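# Close the fridge door with all items standing inside

## Task

Get the refrigerator door fully closed, with the carton and all three bottles inside it and every bottle upright. A glass bottle falling any real distance counts as failure, as does swinging the door hard in either direction, or the robot toppling or finishing in a tilted state. Anything that stays in place only because the robot is holding it does not count.

## Robot and tools

Robot: a Hello Robot Stretch 3 with a single arm. It has a two-wheel differential base (0.33 m long, 0.34 m wide), a lift that slides up a vertical mast, and a telescoping arm pointing out of the robot's RIGHT side, ending in a wrist (yaw, pitch, roll) and a two-finger gripper. The base cannot strafe, so to move the gripper forward or back you drive the base. Turning in place pivots around the point midway between the drive wheels, 0.05 m behind the front edge. Fully retracted with the wrist folded, the wrist pokes out up to 0.06 m past the right side and a spin sweeps a 0.28 m radius; an unfolded level gripper reaches beyond that.

Frames: the base frame has its origin on the floor between the drive wheels, x forward, y left, z up. hand_pose is reported in it, located where the closed fingertips meet; with wrist joints at zero its x axis points up, y back along the arm toward the mast, z toward the rear. Fingertips are 0.04 m round pads. The odometry frame is the base frame as it was when the scene began.

execute_actions: argument actions is a list holding exactly one action (or empty, which just reports state and images). An action may contain base, joints, contact_limits. base holds one key only: translate_m (relative drive in metres from the current spot, forward positive, -1 to 1) or rotate_rad (relative spin in radians, counter-clockwise/left positive, -3.2 to 3.2). Base moves count from the base position in the latest state report. joints is a dictionary of absolute targets by name: lift_m 0 to 1.1 (arm height), arm_m 0 to 0.52 (extension), wrist_yaw_rad -1.345 to 4.42 (0 along the arm, positive toward the front, 3.0 folded over the base), wrist_pitch_rad -1.57 to 0.451 (negative tips fingers down), wrist_roll_rad -2.911 to 2.911, gripper_m -0.089 to 0.179 (larger is wider; the real fingertip gap is smaller by about 0.007 nearly shut to 0.025 wide open, zero below 0.007), head_pan_rad -3.953 to 1.73 (0 forward, positive left, -1.57 faces along the arm), head_tilt_rad -1.53 to 0.419 (negative down). Motions in one action start together and may finish separately; each action lasts at most 15 s. Joints you omit may still be driving to older targets. contact_limits accepts only arm_m, a motor effort percentage 1 to 100 at which the arm motion halts (contact_stop); lower is softer but too low stops instantly; it also caps holding force until the next action. cameras picks images: head_camera, nav_camera, wrist_camera, or all (omitted/null means all, [] none). Bad keys or out-of-range numbers reject the whole call. If a result reports a stop, later movement calls in that same reply are skipped.

wait: seconds 0 to 10; commands nothing and returns the same state and images. zoom_image: camera plus region [x0, y0, x1, y1] in pixels of that camera's latest full image, at most 504 by 504. finished_scene: scene (integer 1 to 2) ends the current scene irreversibly once the last command has been held, and reports success; the goal must hold on its own then.

Result lines: joint_positions; base_status and joint_status (done, off_target meaning resting short of target and maybe still pushing, contact_stop, time_out, torque_fault; after the last three the old target is dropped). on_its_own describes uncommanded things; its held at value is a target, not a position. A lift or arm that contact-stops goes slack until commanded again; a slack lift may sag under load or get pushed up when closing fingers on a surface. Base, wrist and head have no contact stop. Wrist servos pushing hard for several seconds shut off for 10 s (limp). motor_effort is percent of maximum, positive toward larger joint values, bracket is the peak of the last action; readings carry fixed bias and noise. Positive wheel effort pushes forward. lidar_m: 12 distances, 30-degree sectors starting straight ahead and going counter-clockwise (4th left, 7th behind, 10th right), plane 0.17 m high, range 0.15 to 12, blind to glass, partly blocked by the mast and by the robot when the lift is low. wrist_depth_mm (45 to 1000) and head_depth_mm (280 to 4000, image sideways) are 7x7 median depth grids, '-' for no reading. base_odometry comes from wheels only; heading -3.142 to 3.142; turned_by_wheels and turned_by_imu give turn since last result; base_tilt in degrees with a constant bias up to about 4.

Speed: the base is fast only when stowed (lift_m below 0.30, arm_m below 0.03, wrist_yaw_rad above 2.54); otherwise 0.10 m/s and 0.63 rad/s.

Gripper: close below the object's width to grasp; open at least 0.02 beyond the touch value to let go. Readings do not confirm a grasp.

Avoid: folding or unfolding the wrist unless lift_m is 0.32 to 0.95, wrist_pitch_rad -0.4 and roll near 0 (after folding the lift can go down to 0.25); with wrist_yaw_rad below -0.4 keep pitch at -0.5 or lower. Pushing the arm against something rigid with the gripper above about 0.45 m can tip the robot, worse with raised contact limits or repeated pushes. Do not drive while gripping or hooking something fixed. If snagged or leaning, reverse the last move in small steps, free the gripper, and lower the lift to about 0.2. Move the door gently, never letting it swing hard, and keep bottles from falling. Something may occasionally nudge loose objects. Shorter robot motion time is better.

Each tool is called after "Emit:" as name(argument=value, ...), one argument or row to a line, values as JSON.

## Session

Emit:
execute_actions(
  actions=[],
)

Scene clock: 0.00 s.
base_odometry: x=+0.000 y=+0.000 heading=+0.000 (m, m, rad; odometry frame)
turned_by_wheels: +0.000 (rad since the last result)
turned_by_imu: +0.000 (rad since the last result)
base_tilt: forward=+1.7 right=-2.0 (deg)
lidar_m: 1.76 1.57 1.54 1.66 2.42 3.08 2.88 1.59 1.58 2.18 1.68 1.19
head_depth_mm: 1595 1601 1583 1580 1581 932 1623 / 1708 1714 1675 1697 1672 1020 1721 / 1783 1837 1819 1834 1784 1117 1852 / 1858 1955 1949 1953 1915 1243 2008 / 1842 2103 2107 2130 2057 2082 2121 / 1832 2174 2169 2103 1990 1710 1906 / 1804 1926 1881 1891 1826 1813 1827
base_status: not commanded
joint_positions: lift_m=+0.327 arm_m=-0.002 wrist_yaw_rad=+3.017 wrist_pitch_rad=-0.441 wrist_roll_rad=+0.012 gripper_m=+0.037 head_pan_rad=+0.016 head_tilt_rad=-0.016
joint_status: not commanded
motor_effort: left_wheel=+0 right_wheel=+0 lift_m=+20 arm_m=+0 wrist_yaw_rad=+0 wrist_pitch_rad=+7 wrist_roll_rad=+0 gripper_m=+0 head_pan_rad=+0 head_tilt_rad=+2 (%)
hand_pose: x=+0.0063 y=+0.0767 z=+0.3347 quat_wxyz=(+0.198, +0.702, +0.111, +0.675) (m; base frame)
wrist_depth_mm: - - - - - - - / - - - - - - - / 908 939 959 939 948 947 - / 733 741 761 740 759 750 764 / 608 614 - 608 639 636 616 / 515 516 - 538 514 522 528 / 458 - - - 454 453 443
pictures: head_camera (sideways: a quarter turn clockwise sets it upright), nav_camera (sideways: a quarter turn counterclockwise sets it upright), wrist_camera
Images, in order (width x height): head_camera 896x504, nav_camera 672x504, wrist_camera 644x364.

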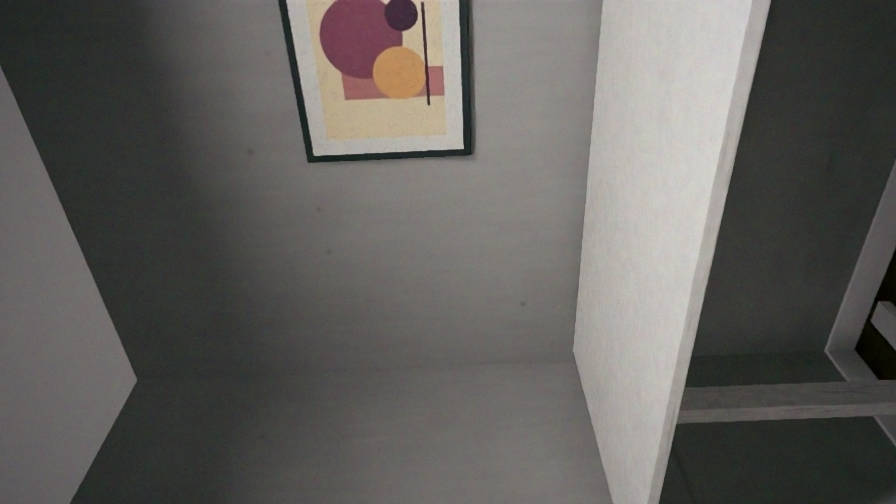

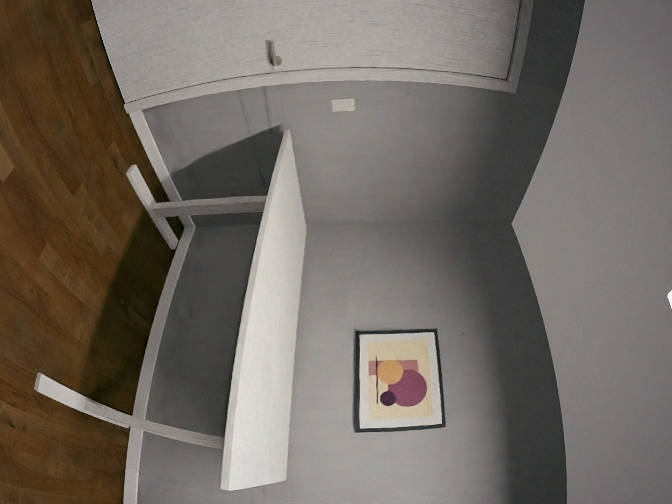

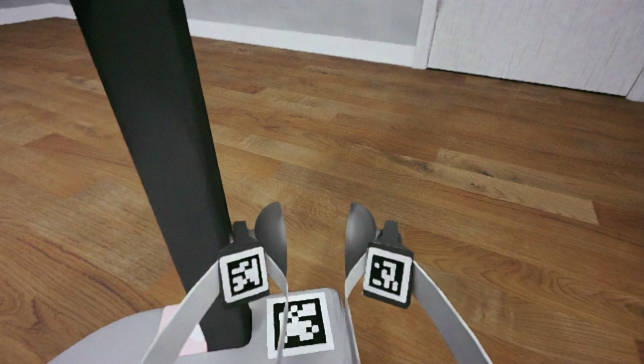

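Emit:
execute_actions(
  actions=[
    {"joints":{"head_pan_rad":-2.5,"head_tilt_rad":-0.5}},
  ],
  cameras=["nav_camera","head_camera"],
)

Emit:
execute_actions(
  actions=[
    {"joints":{"head_pan_rad":1.5}},
  ],
  cameras=["nav_camera","head_camera"],
)

Scene clock: 6.70 s.
base_odometry: x=+0.000 y=+0.000 heading=+0.000 (m, m, rad; odometry frame)
turned_by_wheels: +0.000 (rad since the last result)
turned_by_imu: +0.000 (rad since the last result)
base_tilt: forward=+1.8 right=-2.1 (deg)
lidar_m: 1.76 1.57 1.54 1.66 2.43 3.08 2.89 1.59 1.58 2.18 1.68 1.19
head_depth_mm: 2303 2476 2812 2903 2064 1627 1318 / 2196 2407 2619 2803 2102 1619 1318 / 2081 2246 2452 2646 2027 1619 1331 / 1402 1535 1650 1819 1956 1630 1336 / 1360 1474 1611 1748 1901 1641 1336 / 1318 1434 1555 1723 1970 1657 1344 / 1346 1892 2071 2288 2141 1648 1343
base_status: not commanded
joint_positions: lift_m=+0.327 arm_m=-0.002 wrist_yaw_rad=+3.017 wrist_pitch_rad=-0.441 wrist_roll_rad=+0.012 gripper_m=+0.037 head_pan_rad=-2.493 head_tilt_rad=-0.494
joint_status: all done
motor_effort: left_wheel=+0(0) right_wheel=+1(0) lift_m=+20(20) arm_m=+0(0) wrist_yaw_rad=+0(0) wrist_pitch_rad=+7(7) wrist_roll_rad=+0(0) gripper_m=+0(0) head_pan_rad=-3(32) head_tilt_rad=-2(22) (%)
hand_pose: x=+0.0063 y=+0.0767 z=+0.3347 quat_wxyz=(+0.198, +0.702, +0.111, +0.675) (m; base frame)
wrist_depth_mm: - - - - - - - / - - - - - - - / 947 922 961 962 950 966 - / 725 747 761 728 756 772 744 / 598 608 - 614 630 631 636 / 513 524 - 531 528 517 534 / 453 - - - 452 457 460
pictures: head_camera (sideways: a quarter turn clockwise sets it upright), nav_camera (sideways: a quarter turn counterclockwise sets it upright)
Images, in order (width x height): head_camera 896x504, nav_camera 672x504.

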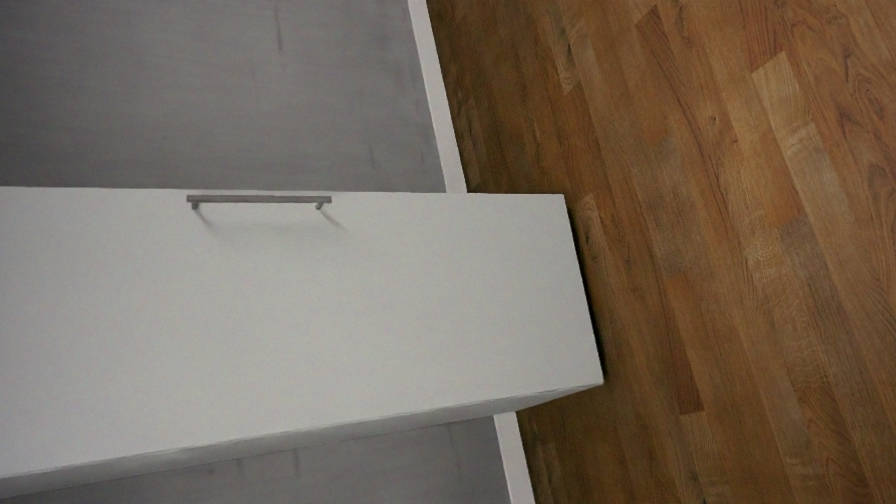

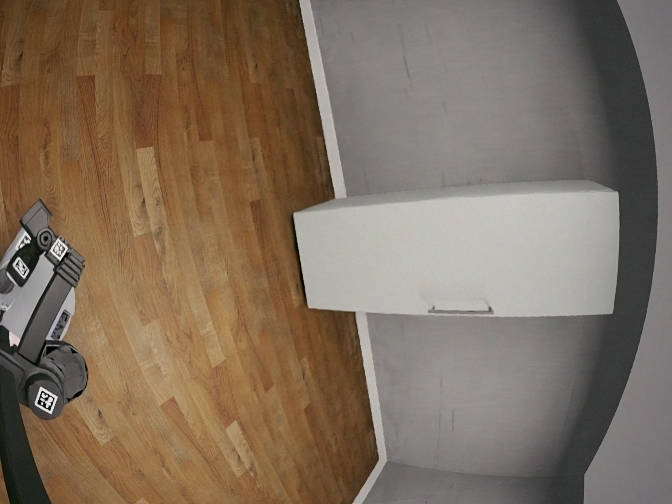

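Scene clock: 9.07 s.
base_odometry: x=+0.000 y=+0.000 heading=+0.000 (m, m, rad; odometry frame)
turned_by_wheels: +0.000 (rad since the last result)
turned_by_imu: +0.000 (rad since the last result)
base_tilt: forward=+1.8 right=-2.0 (deg)
lidar_m: 1.76 1.57 1.54 1.66 2.42 3.08 2.89 1.59 1.58 2.17 1.68 1.19
head_depth_mm: 1284 1384 1477 1622 1760 1620 1332 / 1350 1463 1578 1720 1875 1620 1331 / 1417 1531 1668 1832 1946 1631 1327 / 1480 1610 1754 1941 2046 1648 1341 / 1562 1708 1871 2107 2108 1633 1332 / 1657 1791 1974 2226 2138 1642 1344 / 1738 1904 2129 2411 2117 1635 1349
base_status: not commanded
joint_positions: lift_m=+0.327 arm_m=-0.002 wrist_yaw_rad=+3.017 wrist_pitch_rad=-0.441 wrist_roll_rad=+0.012 gripper_m=+0.037 head_pan_rad=+1.493 head_tilt_rad=-0.494
joint_status: all done
motor_effort: left_wheel=+0(0) right_wheel=+0(0) lift_m=+20(20) arm_m=+0(0) wrist_yaw_rad=+0(1) wrist_pitch_rad=+7(7) wrist_roll_rad=+0(0) gripper_m=+0(0) head_pan_rad=+2(33) head_tilt_rad=-2(2) (%)
hand_pose: x=+0.0063 y=+0.0767 z=+0.3347 quat_wxyz=(+0.198, +0.702, +0.111, +0.675) (m; base frame)
wrist_depth_mm: - - - - - - - / - - - - - - - / 907 929 952 914 977 952 - / 738 746 745 739 755 755 765 / 606 606 - 612 630 618 610 / 514 511 - 540 529 526 524 / 454 - - - 456 455 454
pictures: head_camera (sideways: a quarter turn clockwise sets it upright), nav_camera (sideways: a quarter turn counterclockwise sets it upright)
Images, in order (width x height): head_camera 896x504, nav_camera 672x504.

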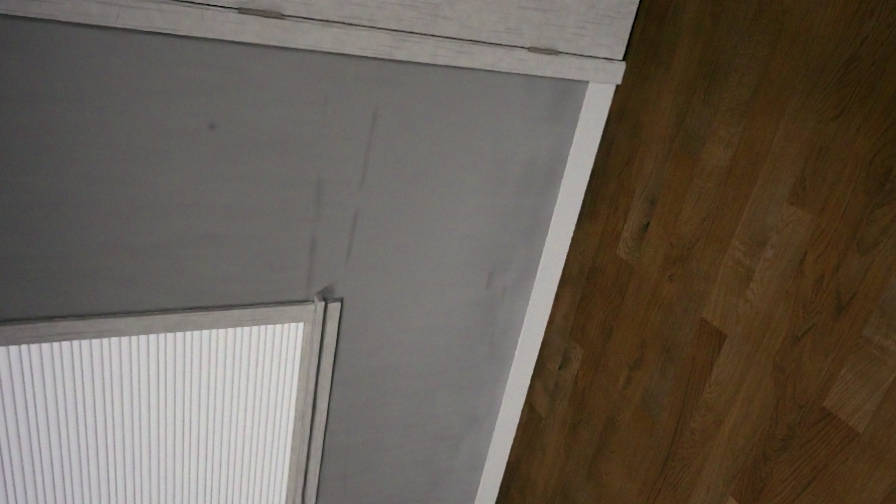

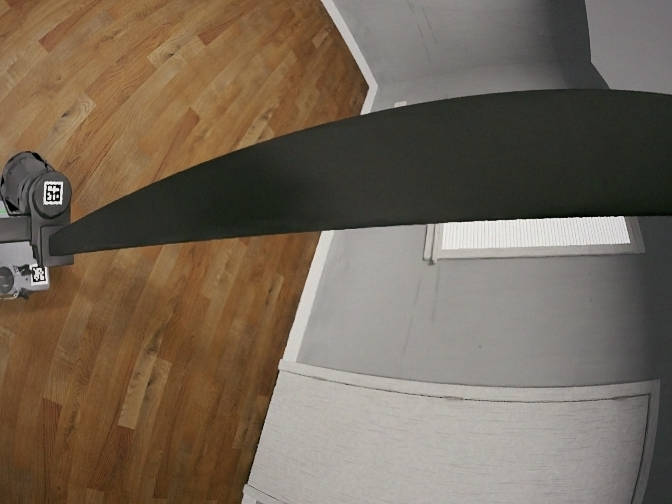

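Emit:
execute_actions(
  actions=[
    {"joints":{"head_pan_rad":-1.0,"head_tilt_rad":-0.4}},
  ],
  cameras=["nav_camera","head_camera"],
)

Scene clock: 14.40 s.
base_odometry: x=+0.000 y=+0.000 heading=+0.000 (m, m, rad; odometry frame)
turned_by_wheels: +0.000 (rad since the last result)
turned_by_imu: +0.000 (rad since the last result)
base_tilt: forward=+1.8 right=-1.9 (deg)
lidar_m: 1.76 1.57 1.54 1.66 2.43 3.09 2.89 1.59 1.58 2.17 1.68 1.19
head_depth_mm: 1834 1959 2118 2327 2337 1753 1414 / 1729 1850 2023 2155 2273 1770 1416 / 1649 1755 1887 2032 2169 1768 1414 / 1576 1658 1789 1927 2070 1768 1424 / 1500 1590 1723 1829 1948 1780 1438 / 1450 1538 1613 1743 1870 1786 1440 / 1381 1455 1551 1655 1761 1788 1441
base_status: not commanded
joint_positions: lift_m=+0.327 arm_m=-0.002 wrist_yaw_rad=+3.017 wrist_pitch_rad=-0.441 wrist_roll_rad=+0.012 gripper_m=+0.037 head_pan_rad=-0.993 head_tilt_rad=-0.409
joint_status: all done
motor_effort: left_wheel=+0(0) right_wheel=+0(0) lift_m=+20(20) arm_m=+0(0) wrist_yaw_rad=+0(0) wrist_pitch_rad=+7(8) wrist_roll_rad=+0(0) gripper_m=+0(1) head_pan_rad=-3(33) head_tilt_rad=+3(11) (%)
hand_pose: x=+0.0063 y=+0.0767 z=+0.3347 quat_wxyz=(+0.198, +0.702, +0.111, +0.675) (m; base frame)
wrist_depth_mm: - - - - - - - / - - - - - - - / 965 960 969 932 970 938 - / 729 757 752 759 752 745 754 / 607 615 - 609 631 621 630 / 522 521 - 538 527 531 528 / 454 - - - 454 462 455
pictures: head_camera (sideways: a quarter turn clockwise sets it upright), nav_camera (sideways: a quarter turn counterclockwise sets it upright)
Images, in order (width x height): head_camera 896x504, nav_camera 672x504.

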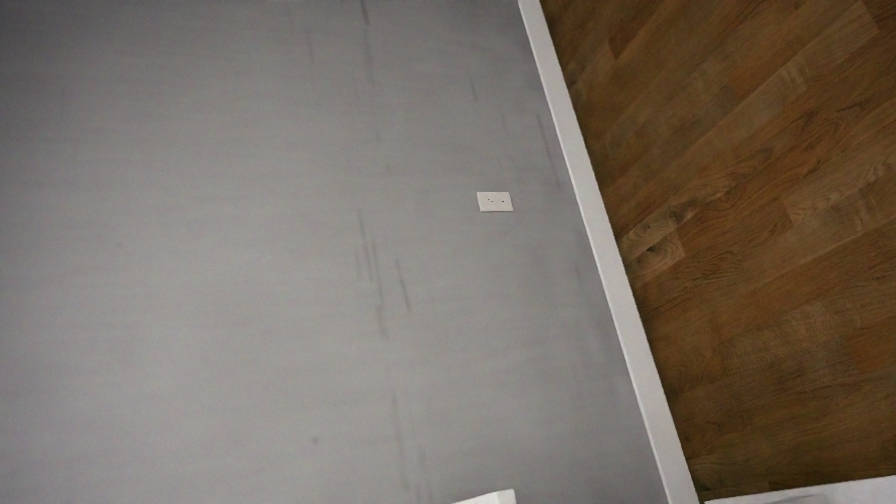

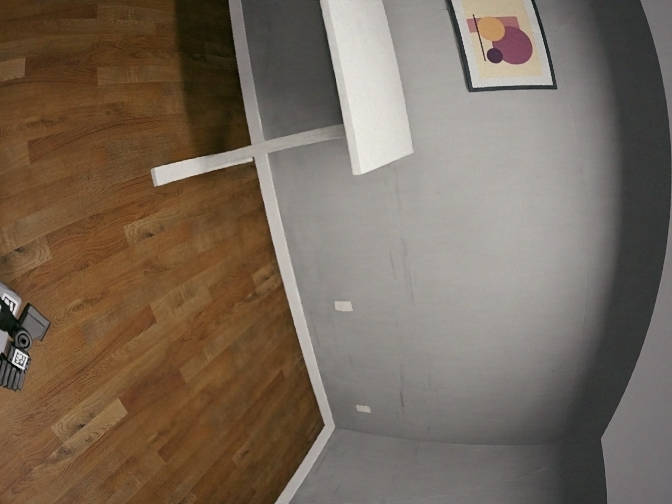

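Emit:
execute_actions(
  actions=[
    {"base":{"translate_m":-1},"joints":{"lift_m":0.25,"head_pan_rad":-1.57}},
  ],
  cameras=[],
)

Emit:
execute_actions(
  actions=[
    {"base":{"translate_m":-1},"joints":{"head_pan_rad":-1.1,"head_tilt_rad":-0.5}},
  ],
  cameras=["nav_camera","head_camera"],
)

Scene clock: 36.13 s.
base_odometry: x=-1.000 y=+0.000 heading=+0.000 (m, m, rad; odometry frame)
turned_by_wheels: +0.000 (rad since the last result)
turned_by_imu: +0.002 (rad since the last result)
base_tilt: forward=+1.7 right=-2.1 (deg)
lidar_m: 2.64 2.16 2.13 2.26 2.32 2.28 2.14 1.65 0.96 1.04 2.50 2.11
head_depth_mm: 826 869 922 988 1055 1143 1233 / 876 924 991 1058 1149 1243 1334 / 931 997 1068 1140 1253 1356 1405 / 999 1084 1170 1280 2157 1665 1415 / 1753 1901 2066 2270 2323 1802 1434 / 1901 2038 2229 2426 2383 1783 1443 / 2043 2198 2438 2699 2415 1814 1441
base_status: done
joint_positions: lift_m=+0.250 arm_m=-0.002 wrist_yaw_rad=+3.017 wrist_pitch_rad=-0.442 wrist_roll_rad=+0.012 gripper_m=+0.037 head_pan_rad=-1.563 head_tilt_rad=-0.409
joint_status: all done
motor_effort: left_wheel=+0(7) right_wheel=+0(4) lift_m=+14(20) arm_m=+0(0) wrist_yaw_rad=-1(0) wrist_pitch_rad=+8(8) wrist_roll_rad=+0(0) gripper_m=+0(0) head_pan_rad=-3(29) head_tilt_rad=+3(3) (%)
hand_pose: x=+0.0062 y=+0.0767 z=+0.2578 quat_wxyz=(+0.199, +0.702, +0.111, +0.675) (m; base frame)
wrist_depth_mm: - - - - - - - / - - - - - - - / 768 811 804 809 788 826 820 / 623 605 613 623 628 627 626 / 507 517 - 528 528 520 524 / 440 - - - 438 434 434 / - - - - 375 380 383
pictures: none
No camera images: the call's "cameras" was empty. Leave "cameras" out to get every camera's image.

Scene clock: 41.07 s.
base_odometry: x=-2.000 y=+0.000 heading=+0.000 (m, m, rad; odometry frame)
turned_by_wheels: +0.000 (rad since the last result)
turned_by_imu: +0.002 (rad since the last result)
base_tilt: forward=+1.6 right=-2.0 (deg)
lidar_m: 3.08 2.75 2.70 1.91 1.49 1.47 1.38 1.07 1.06 1.13 0.96 3.27
head_depth_mm: 1035 1141 1259 1382 1513 1564 1317 / 966 1054 1166 1293 1461 1565 1332 / 903 985 1074 1189 1323 1476 1336 / 856 919 1012 1118 1224 1384 1342 / 817 879 963 1057 1209 1487 1336 / 908 1025 1249 1539 1951 1647 1334 / 2734 3044 3261 3019 2138 1651 1357
base_status: done
joint_positions: lift_m=+0.250 arm_m=-0.002 wrist_yaw_rad=+3.017 wrist_pitch_rad=-0.442 wrist_roll_rad=+0.012 gripper_m=+0.037 head_pan_rad=-1.107 head_tilt_rad=-0.494
joint_status: all done
motor_effort: left_wheel=+0(7) right_wheel=+1(4) lift_m=+15(14) arm_m=+0(0) wrist_yaw_rad=+0(1) wrist_pitch_rad=+8(8) wrist_roll_rad=+0(0) gripper_m=+0(1) head_pan_rad=+3(25) head_tilt_rad=-2(10) (%)
hand_pose: x=+0.0062 y=+0.0766 z=+0.2578 quat_wxyz=(+0.199, +0.702, +0.111, +0.675) (m; base frame)
wrist_depth_mm: - - - - - - - / - - - - - - - / 789 748 777 817 801 838 824 / 603 620 611 633 625 625 626 / 510 502 - 537 526 516 508 / 445 - - - 440 436 438 / - - - - 375 377 377
pictures: head_camera (sideways: a quarter turn clockwise sets it upright), nav_camera (sideways: a quarter turn counterclockwise sets it upright)
Images, in order (width x height): head_camera 896x504, nav_camera 672x504.

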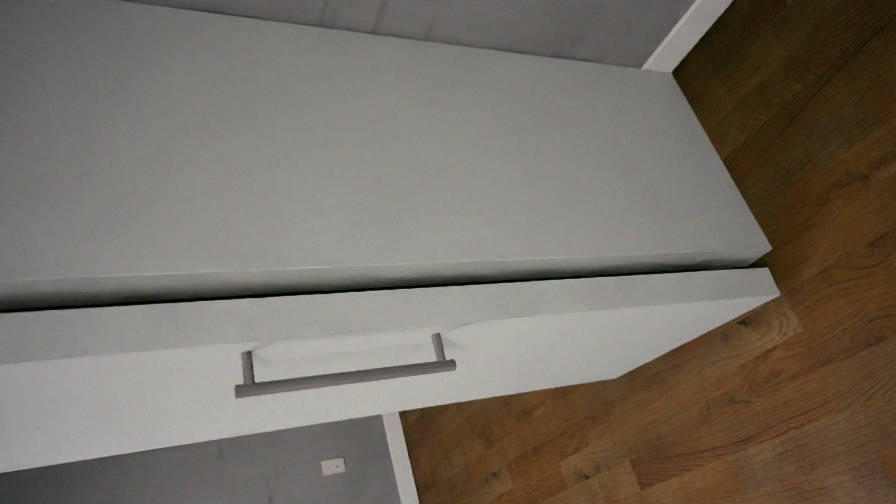

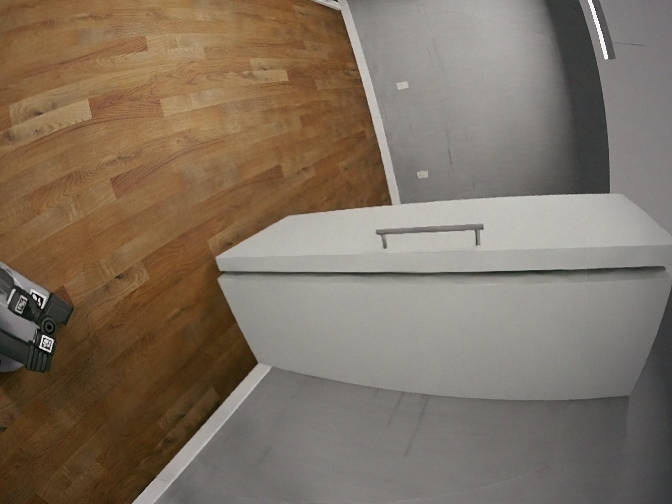

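Emit:
execute_actions(
  actions=[
    {"base":{"rotate_rad":1.1},"joints":{"lift_m":0.5}},
  ],
  cameras=[],
)

Emit:
execute_actions(
  actions=[
    {"base":{"translate_m":-0.6},"joints":{"head_pan_rad":-1.57,"head_tilt_rad":-0.7,"wrist_yaw_rad":0,"wrist_pitch_rad":-0.4,"gripper_m":0.0}},
  ],
)

Scene clock: 67.07 s.
base_odometry: x=-2.000 y=+0.000 heading=+1.100 (m, m, rad; odometry frame)
turned_by_wheels: +1.100 (rad since the last result)
turned_by_imu: +1.071 (rad since the last result)
base_tilt: forward=+1.7 right=-2.0 (deg)
lidar_m: 2.69 1.85 1.48 1.47 1.34 1.07 1.05 1.11 0.96 3.27 3.05 2.73
head_depth_mm: 2842 3022 3222 2907 2053 1601 1323 / 3035 3160 3500 2843 2072 1616 1328 / 3104 3360 3649 2865 2095 1625 1328 / 3307 3561 3938 2896 2087 1633 1334 / 3588 3825 - 3021 2124 1652 1336 / 3547 3635 3861 2973 2105 1657 1342 / 3102 3237 3486 3024 2117 1658 1355
base_status: done
joint_positions: lift_m=+0.500 arm_m=-0.002 wrist_yaw_rad=+3.017 wrist_pitch_rad=-0.442 wrist_roll_rad=+0.012 gripper_m=+0.037 head_pan_rad=-1.107 head_tilt_rad=-0.494
joint_status: all done
motor_effort: left_wheel=-1(7) right_wheel=+1(7) lift_m=+26(26) arm_m=+0(0) wrist_yaw_rad=+0(0) wrist_pitch_rad=+8(8) wrist_roll_rad=+0(0) gripper_m=+1(1) head_pan_rad=+3(3) head_tilt_rad=-2(3) (%)
hand_pose: x=+0.0062 y=+0.0766 z=+0.5069 quat_wxyz=(+0.199, +0.702, +0.111, +0.675) (m; base frame)
wrist_depth_mm: - - - - - - - / - - - - - - - / - - - - - - - / - - - - - - - / 828 826 - 838 867 844 860 / 701 716 - 716 714 708 724 / 622 614 630 606 625 624 632
pictures: none
No camera images: the call's "cameras" was empty. Leave "cameras" out to get every camera's image.

Scene clock: 74.03 s.
base_odometry: x=-2.272 y=-0.535 heading=+1.100 (m, m, rad; odometry frame)
turned_by_wheels: +0.000 (rad since the last result)
turned_by_imu: +0.002 (rad since the last result)
base_tilt: forward=+1.6 right=-1.9 (deg)
lidar_m: 3.27 1.95 1.56 1.22 0.59 0.47 0.46 0.50 0.77 0.80 3.27 3.31
head_depth_mm: 648 721 813 946 1111 1304 1193 / 652 728 824 947 1120 1328 1201 / 657 732 835 966 1142 1323 1196 / 669 749 859 1014 1181 1340 1201 / 690 761 869 1031 1596 1405 1200 / 2745 3098 2758 2131 1705 1411 1209 / 2887 3208 2892 2162 1694 1421 1208
base_status: done
joint_positions: lift_m=+0.500 arm_m=-0.002 wrist_yaw_rad=+0.003 wrist_pitch_rad=-0.419 wrist_roll_rad=+0.012 gripper_m=+0.000 head_pan_rad=-1.563 head_tilt_rad=-0.691
joint_status: all done
motor_effort: left_wheel=-1(5) right_wheel=+1(1) lift_m=+26(26) arm_m=+0(0) wrist_yaw_rad=-3(2) wrist_pitch_rad=+10(10) wrist_roll_rad=+0(0) gripper_m=-3(80) head_pan_rad=-3(25) head_tilt_rad=-4(16) (%)
hand_pose: x=-0.0209 y=-0.3673 z=+0.5121 quat_wxyz=(+0.688, +0.147, -0.695, -0.147) (m; base frame)
wrist_depth_mm: - - - 506 481 467 446 / - - - 549 529 504 490 / - - - 594 578 554 529 / - - - 656 641 609 580 / 842 874 875 - 707 678 593 / 722 737 734 700 732 732 570 / 613 627 637 624 640 627 549
pictures: head_camera (sideways: a quarter turn clockwise sets it upright), nav_camera (sideways: a quarter turn counterclockwise sets it upright), wrist_camera
Images, in order (width x height): head_camera 896x504, nav_camera 672x504, wrist_camera 644x364.

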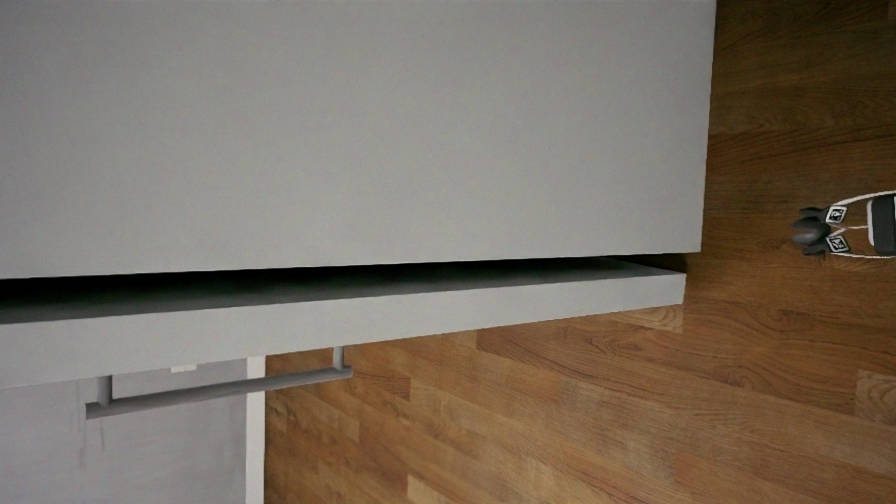

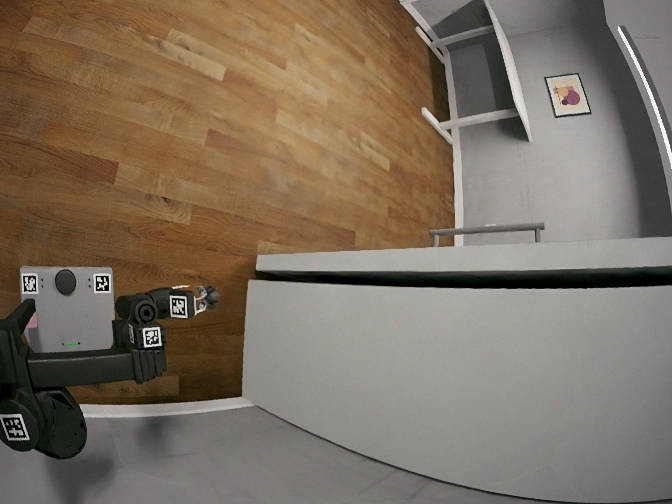

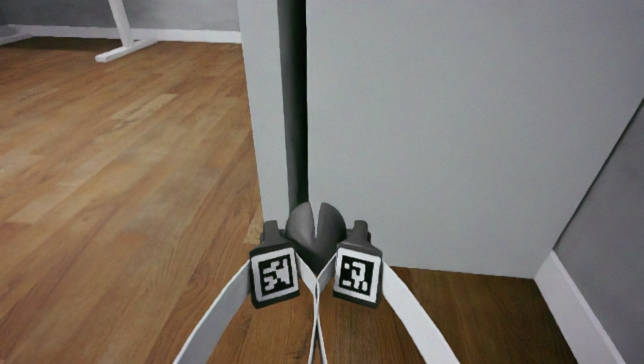

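Emit:
execute_actions(
  actions=[
    {"base":{"translate_m":0.085},"joints":{"gripper_m":0.085,"wrist_pitch_rad":0,"arm_m":0.06,"head_tilt_rad":-0.9}},
  ],
)

Scene clock: 80.43 s.
base_odometry: x=-2.234 y=-0.459 heading=+1.100 (m, m, rad; odometry frame)
turned_by_wheels: +0.000 (rad since the last result)
turned_by_imu: +0.000 (rad since the last result)
base_tilt: forward=+1.8 right=-2.1 (deg)
lidar_m: 3.18 1.94 1.55 1.44 0.69 0.55 0.55 0.60 0.82 0.81 3.25 3.24
head_depth_mm: 690 792 941 1147 1380 1267 1124 / 695 800 951 1163 1396 1287 - / 715 825 965 1179 1405 1317 1109 / 726 843 1009 1331 1440 1259 1129 / 2832 2509 2073 1723 1455 1274 1126 / 2989 2661 2094 1729 1479 1269 1120 / 3090 2622 2070 1723 1453 1277 1128
base_status: done
joint_positions: lift_m=+0.500 arm_m=+0.060 wrist_yaw_rad=+0.002 wrist_pitch_rad=-0.022 wrist_roll_rad=+0.012 gripper_m=+0.085 head_pan_rad=-1.563 head_tilt_rad=-0.889
joint_status: all done
motor_effort: left_wheel=-1(4) right_wheel=+0(6) lift_m=+26(25) arm_m=+3(3) wrist_yaw_rad=-1(3) wrist_pitch_rad=+11(11) wrist_roll_rad=+0(0) gripper_m=+0(80) head_pan_rad=-3(3) head_tilt_rad=-5(16) (%)
hand_pose: x=-0.0208 y=-0.4603 z=+0.6086 quat_wxyz=(+0.703, +0.009, -0.711, -0.007) (m; base frame)
wrist_depth_mm: - - - 478 450 436 430 / - - - 502 465 450 440 / - - - 503 482 463 456 / - - - 517 495 476 469 / - - - 544 515 496 481 / - - - 560 542 515 503 / 924 935 941 590 550 535 515
pictures: head_camera (sideways: a quarter turn clockwise sets it upright), nav_camera (sideways: a quarter turn counterclockwise sets it upright), wrist_camera
Images, in order (width x height): head_camera 896x504, nav_camera 672x504, wrist_camera 644x364.

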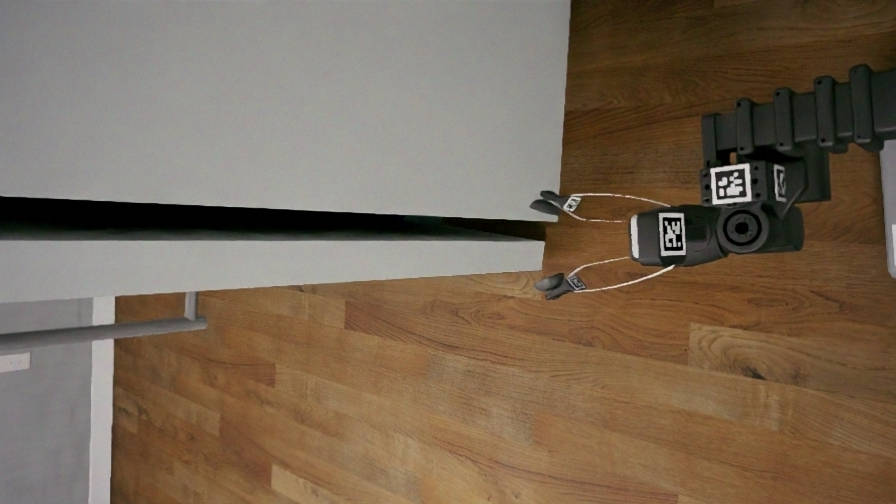

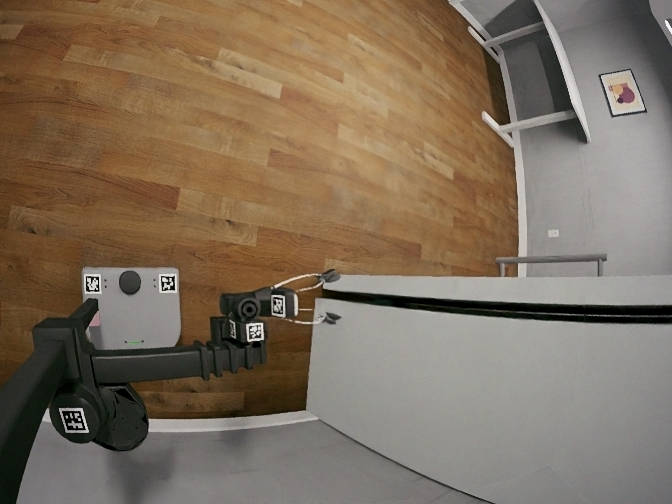

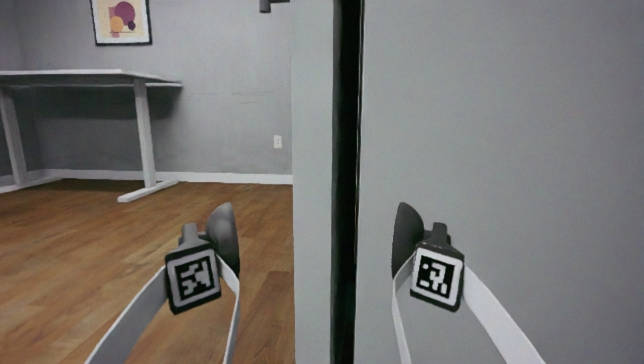

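Emit:
execute_actions(
  actions=[
    {"base":{"translate_m":0.03},"joints":{"arm_m":0.14}},
  ],
)

Scene clock: 85.50 s.
base_odometry: x=-2.220 y=-0.432 heading=+1.100 (m, m, rad; odometry frame)
turned_by_wheels: +0.000 (rad since the last result)
turned_by_imu: +0.000 (rad since the last result)
base_tilt: forward=+1.8 right=-2.1 (deg)
lidar_m: 3.16 1.94 1.54 1.51 0.73 0.58 0.58 0.63 0.82 0.81 3.23 3.22
head_depth_mm: 693 803 947 1161 1383 1268 1129 / 696 802 953 1177 1401 1289 - / 758 862 1016 1219 1417 - 1127 / 724 839 1038 1330 1479 1240 1124 / 2883 2490 2043 1717 1462 1263 1119 / 2985 2620 2086 1729 1458 1271 1129 / 3038 2662 2076 1725 1468 1278 1135
base_status: done
joint_positions: lift_m=+0.500 arm_m=+0.140 wrist_yaw_rad=+0.002 wrist_pitch_rad=-0.021 wrist_roll_rad=+0.012 gripper_m=+0.085 head_pan_rad=-1.563 head_tilt_rad=-0.889
joint_status: all done
motor_effort: left_wheel=-1(3) right_wheel=+1(6) lift_m=+26(26) arm_m=+3(4) wrist_yaw_rad=-2(2) wrist_pitch_rad=+11(11) wrist_roll_rad=+0(0) gripper_m=+0(1) head_pan_rad=-3(3) head_tilt_rad=-4(3) (%)
hand_pose: x=-0.0209 y=-0.5403 z=+0.6087 quat_wxyz=(+0.703, +0.009, -0.711, -0.007) (m; base frame)
wrist_depth_mm: - - - 403 383 376 363 / - - - 436 397 384 376 / - - - 488 409 396 389 / - - - 562 419 411 396 / - - - 640 450 426 412 / - - - 748 466 439 421 / 935 949 911 749 476 456 441
pictures: head_camera (sideways: a quarter turn clockwise sets it upright), nav_camera (sideways: a quarter turn counterclockwise sets it upright), wrist_camera
Images, in order (width x height): head_camera 896x504, nav_camera 672x504, wrist_camera 644x364.

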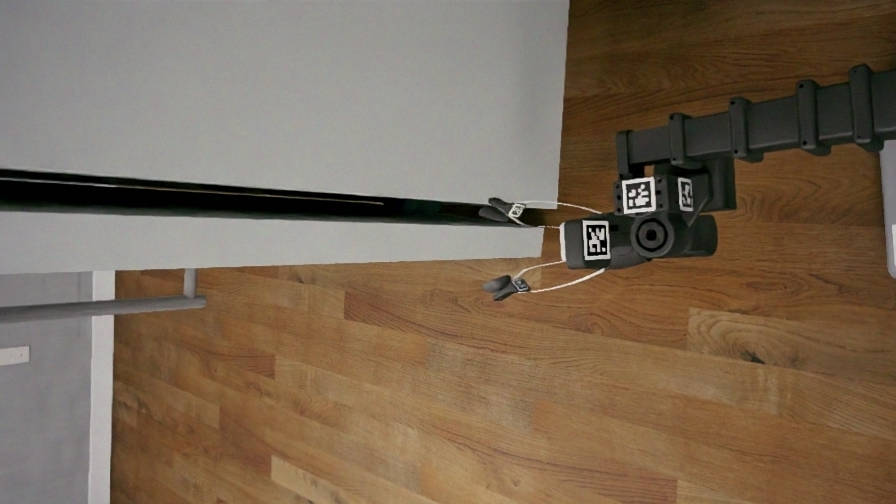

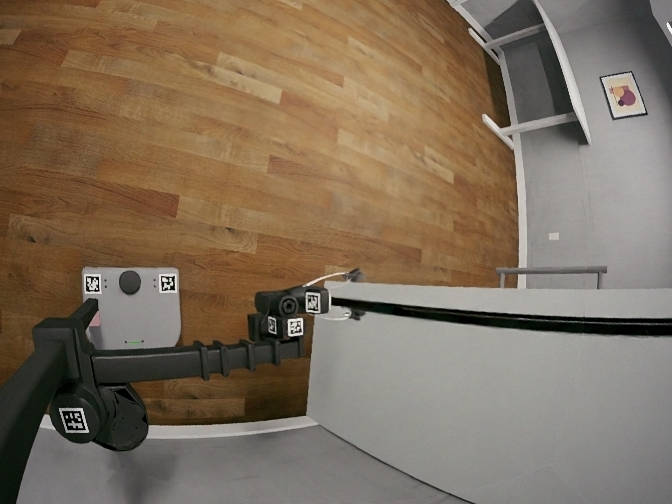

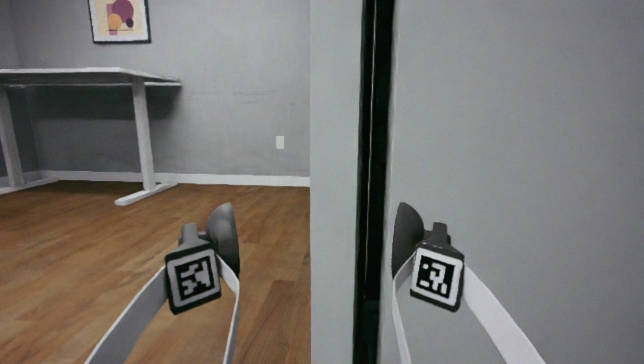

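Emit:
execute_actions(
  actions=[
    {"joints":{"arm_m":0.38},"contact_limits":{"arm_m":20}},
  ],
)

Emit:
execute_actions(
  actions=[
    {"base":{"translate_m":0.15}},
  ],
)

Scene clock: 92.07 s.
base_odometry: x=-2.220 y=-0.432 heading=+1.100 (m, m, rad; odometry frame)
turned_by_wheels: +0.000 (rad since the last result)
turned_by_imu: +0.000 (rad since the last result)
base_tilt: forward=+1.8 right=-2.1 (deg)
lidar_m: 3.16 1.93 1.55 1.51 0.73 0.58 0.58 0.63 0.82 0.81 3.23 3.19
head_depth_mm: 696 798 951 1159 1393 1264 1126 / 698 808 951 1172 1406 1285 - / 755 859 1013 1151 1418 1270 1142 / 726 842 1030 1669 1454 1277 1125 / 2944 2544 2072 1705 1462 1268 1124 / 3067 2635 2078 1714 1449 1270 1125 / 3093 2661 2081 1732 1460 1268 1134
base_status: not commanded
joint_positions: lift_m=+0.500 arm_m=+0.380 wrist_yaw_rad=+0.002 wrist_pitch_rad=-0.021 wrist_roll_rad=+0.012 gripper_m=+0.085 head_pan_rad=-1.563 head_tilt_rad=-0.889
joint_status: all done
motor_effort: left_wheel=-1(1) right_wheel=+1(1) lift_m=+26(26) arm_m=+3(7) wrist_yaw_rad=-2(2) wrist_pitch_rad=+11(11) wrist_roll_rad=+0(0) gripper_m=+1(2) head_pan_rad=-3(3) head_tilt_rad=-4(4) (%)
contact_limits: arm_m 20 (drawing in: default 20, maximum 33; extending or still: default 28, maximum 45)
hand_pose: x=-0.0210 y=-0.7803 z=+0.6089 quat_wxyz=(+0.703, +0.008, -0.711, -0.007) (m; base frame)
wrist_depth_mm: - - - 179 177 173 163 / - - - 185 181 174 167 / - - - 192 189 179 173 / - - - 198 256 185 179 / - - - 207 202 188 183 / - - - 215 208 196 190 / 913 928 920 224 248 203 198
pictures: head_camera (sideways: a quarter turn clockwise sets it upright), nav_camera (sideways: a quarter turn counterclockwise sets it upright), wrist_camera
Images, in order (width x height): head_camera 896x504, nav_camera 672x504, wrist_camera 644x364.

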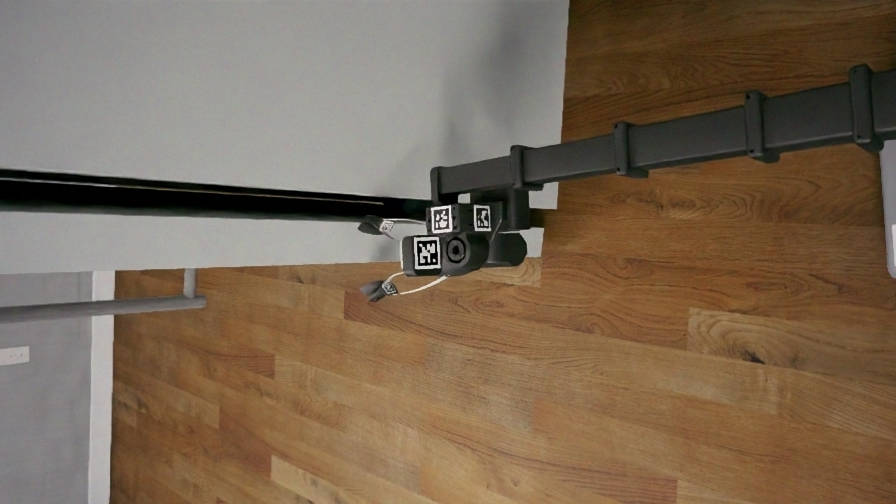

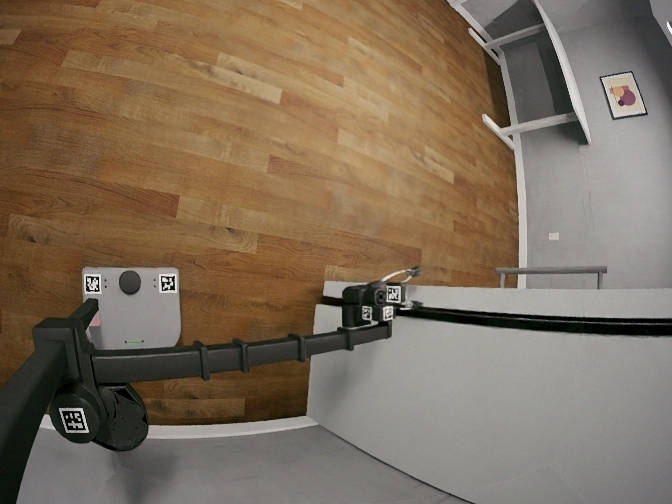

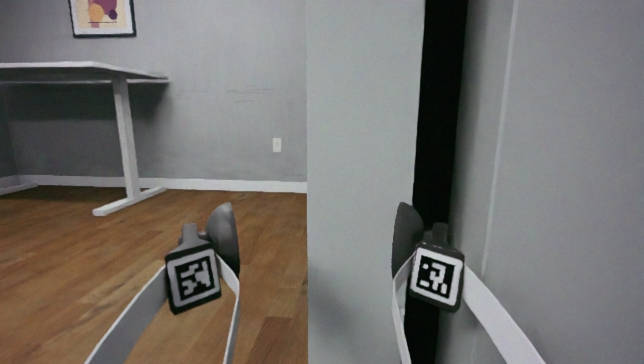

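Scene clock: 94.53 s.
base_odometry: x=-2.152 y=-0.298 heading=+1.100 (m, m, rad; odometry frame)
turned_by_wheels: +0.000 (rad since the last result)
turned_by_imu: -0.001 (rad since the last result)
base_tilt: forward=+1.6 right=-1.9 (deg)
lidar_m: 3.02 1.91 1.53 1.51 0.92 0.73 0.73 0.79 0.84 0.84 3.17 3.05
head_depth_mm: 737 825 975 1186 1419 1268 1121 / 725 874 1028 1248 1424 1290 - / 2889 2412 1934 1510 1415 1264 1136 / 2947 2649 2051 1788 1464 1281 1122 / 2959 2668 2050 1700 1461 1271 1131 / 3054 2634 2069 1705 1457 1263 1130 / 3070 2668 2062 1719 1446 1276 1129
base_status: done
joint_positions: lift_m=+0.500 arm_m=+0.380 wrist_yaw_rad=+0.002 wrist_pitch_rad=-0.021 wrist_roll_rad=+0.012 gripper_m=+0.085 head_pan_rad=-1.563 head_tilt_rad=-0.889
joint_status: not commanded
motor_effort: left_wheel=-1(3) right_wheel=+1(4) lift_m=+27(26) arm_m=+3(3) wrist_yaw_rad=-1(2) wrist_pitch_rad=+11(11) wrist_roll_rad=+0(0) gripper_m=+1(2) head_pan_rad=-3(3) head_tilt_rad=-4(4) (%)
hand_pose: x=-0.0210 y=-0.7803 z=+0.6089 quat_wxyz=(+0.703, +0.008, -0.711, -0.007) (m; base frame)
wrist_depth_mm: - - - - - 266 181 / - - - - - 262 188 / - - - - - 260 194 / - - - - - 254 200 / - - - - - 248 206 / - - - - - 224 214 / 940 946 919 913 720 266 223
pictures: head_camera (sideways: a quarter turn clockwise sets it upright), nav_camera (sideways: a quarter turn counterclockwise sets it upright), wrist_camera
Images, in order (width x height): head_camera 896x504, nav_camera 672x504, wrist_camera 644x364.

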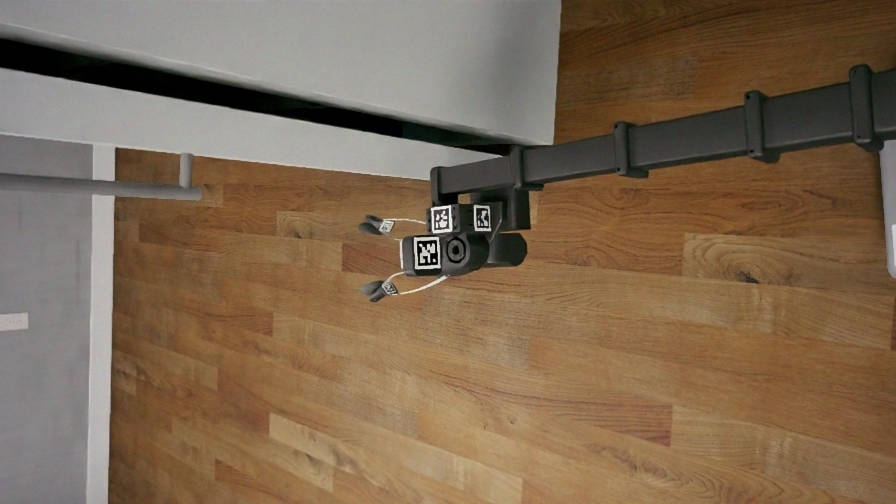

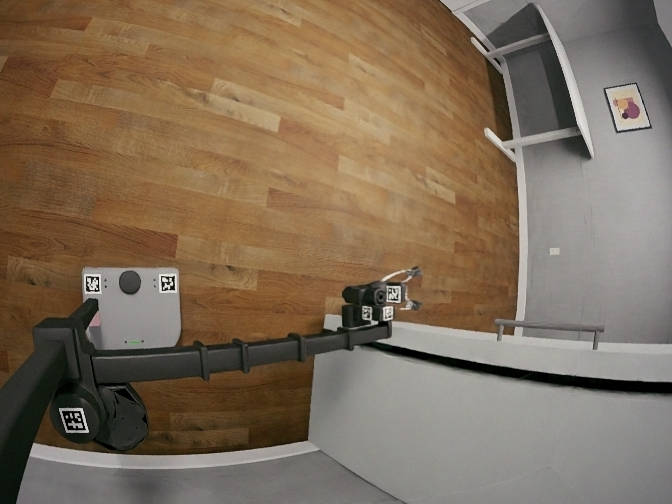

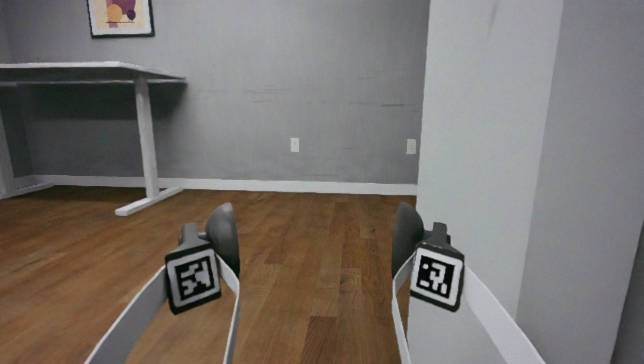

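Emit:
execute_actions(
  actions=[
    {"base":{"translate_m":-0.11}},
  ],
  cameras=["wrist_camera"],
)

Emit:
execute_actions(
  actions=[
    {"joints":{"arm_m":0.47},"contact_limits":{"arm_m":15}},
  ],
)

Scene clock: 102.17 s.
base_odometry: x=-2.202 y=-0.397 heading=+1.100 (m, m, rad; odometry frame)
turned_by_wheels: +0.000 (rad since the last result)
turned_by_imu: +0.000 (rad since the last result)
base_tilt: forward=+1.8 right=-2.1 (deg)
lidar_m: 3.11 1.92 1.53 1.52 0.78 0.62 0.62 0.67 0.83 0.82 3.20 3.16
head_depth_mm: 696 805 948 1167 1393 1262 1122 / 713 814 963 1183 1415 1282 - / 741 879 1022 1208 1422 1257 1132 / 2807 2423 1971 1724 1457 1274 1126 / 2995 2626 2036 1697 1467 1273 1124 / 3020 2625 2074 1717 1459 1268 1134 / 3020 2628 2069 1735 1464 1285 1129
base_status: done
joint_positions: lift_m=+0.500 arm_m=+0.380 wrist_yaw_rad=+0.002 wrist_pitch_rad=-0.021 wrist_roll_rad=+0.012 gripper_m=+0.085 head_pan_rad=-1.563 head_tilt_rad=-0.889
joint_status: not commanded
motor_effort: left_wheel=-1(4) right_wheel=+1(2) lift_m=+26(26) arm_m=+3(3) wrist_yaw_rad=-1(2) wrist_pitch_rad=+11(11) wrist_roll_rad=+0(0) gripper_m=+1(0) head_pan_rad=-3(3) head_tilt_rad=-4(4) (%)
hand_pose: x=-0.0210 y=-0.7803 z=+0.6089 quat_wxyz=(+0.703, +0.008, -0.711, -0.007) (m; base frame)
wrist_depth_mm: - - - - 179 203 168 / - - - - 186 217 173 / - - - - 191 216 177 / - - - - 197 230 184 / - - - - 206 229 190 / - - - - 214 226 195 / 937 938 916 947 218 264 203
pictures: wrist_camera
Images, in order (width x height): wrist_camera 644x364.

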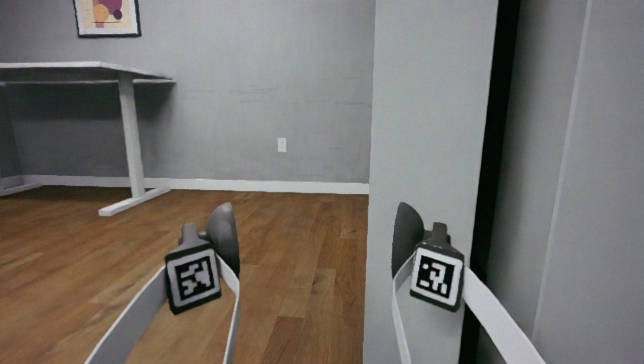

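Scene clock: 103.70 s.
base_odometry: x=-2.202 y=-0.397 heading=+1.100 (m, m, rad; odometry frame)
turned_by_wheels: +0.000 (rad since the last result)
turned_by_imu: +0.000 (rad since the last result)
base_tilt: forward=+1.7 right=-2.1 (deg)
lidar_m: 3.12 1.93 1.54 1.52 0.78 0.62 0.62 0.67 0.83 0.82 3.21 3.15
head_depth_mm: 699 803 958 1168 1402 1262 1121 / 717 815 961 1183 1409 1291 - / 740 876 1018 1174 1423 1265 1135 / 2839 2345 1986 - 1460 1267 1128 / 2995 2590 2062 1729 1460 1259 1125 / 2992 2612 2076 1730 1467 1277 1135 / 3021 2617 2078 1720 1463 1272 1126
base_status: not commanded
joint_positions: lift_m=+0.500 arm_m=+0.404 wrist_yaw_rad=-0.005 wrist_pitch_rad=-0.023 wrist_roll_rad=+0.010 gripper_m=+0.085 head_pan_rad=-1.563 head_tilt_rad=-0.890
joint_status: arm_m contact_stop (moved +0.024 of +0.090)
on_its_own: arm_m is slack since a contact_stop, until your next command for it (your +0.470 is given up)
motor_effort: left_wheel=+0(3) right_wheel=+0(3) lift_m=+25(26) arm_m=+1(20) wrist_yaw_rad=+3(14) wrist_pitch_rad=+12(16) wrist_roll_rad=+0(1) gripper_m=-1(1) head_pan_rad=-3(2) head_tilt_rad=-4(4) (%)
contact_limits: arm_m 15 (drawing in: default 20, maximum 33; extending or still: default 28, maximum 45)
hand_pose: x=-0.0228 y=-0.8045 z=+0.6084 quat_wxyz=(+0.704, +0.007, -0.710, -0.010) (m; base frame)
wrist_depth_mm: - - - - 158 154 161 / - - - - 164 160 161 / - - - - 169 167 160 / - - - - 175 202 163 / - - - - 182 200 168 / - - - - 190 222 174 / 937 909 919 962 195 197 180
pictures: head_camera (sideways: a quarter turn clockwise sets it upright), nav_camera (sideways: a quarter turn counterclockwise sets it upright), wrist_camera
Images, in order (width x height): head_camera 896x504, nav_camera 672x504, wrist_camera 644x364.

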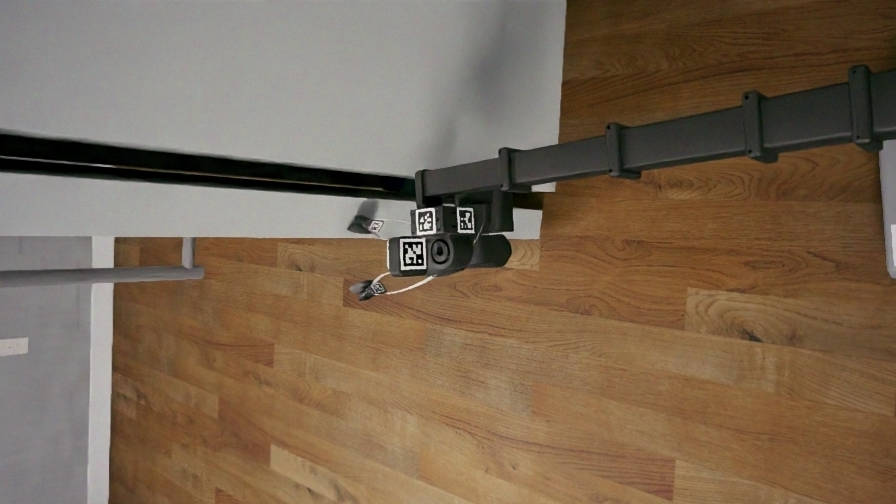

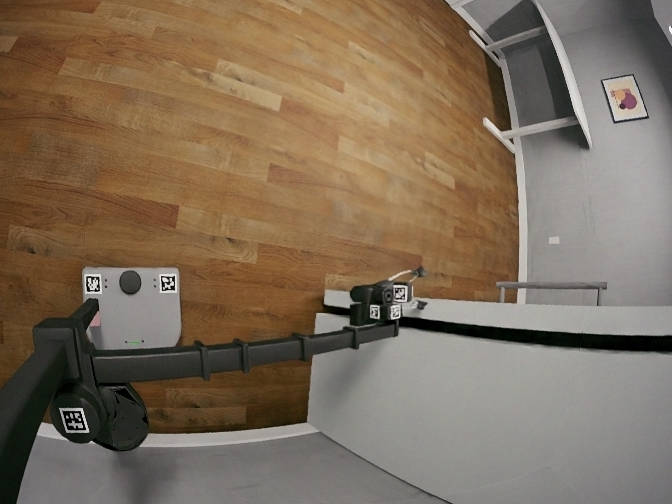

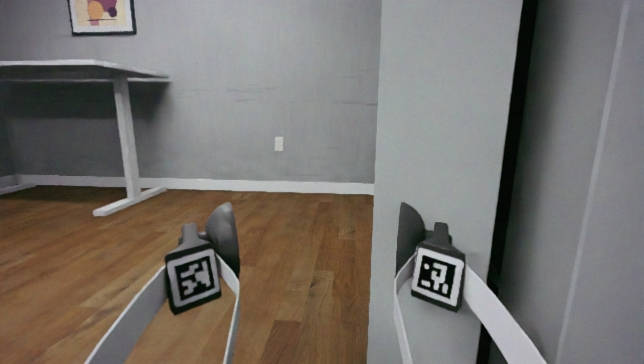

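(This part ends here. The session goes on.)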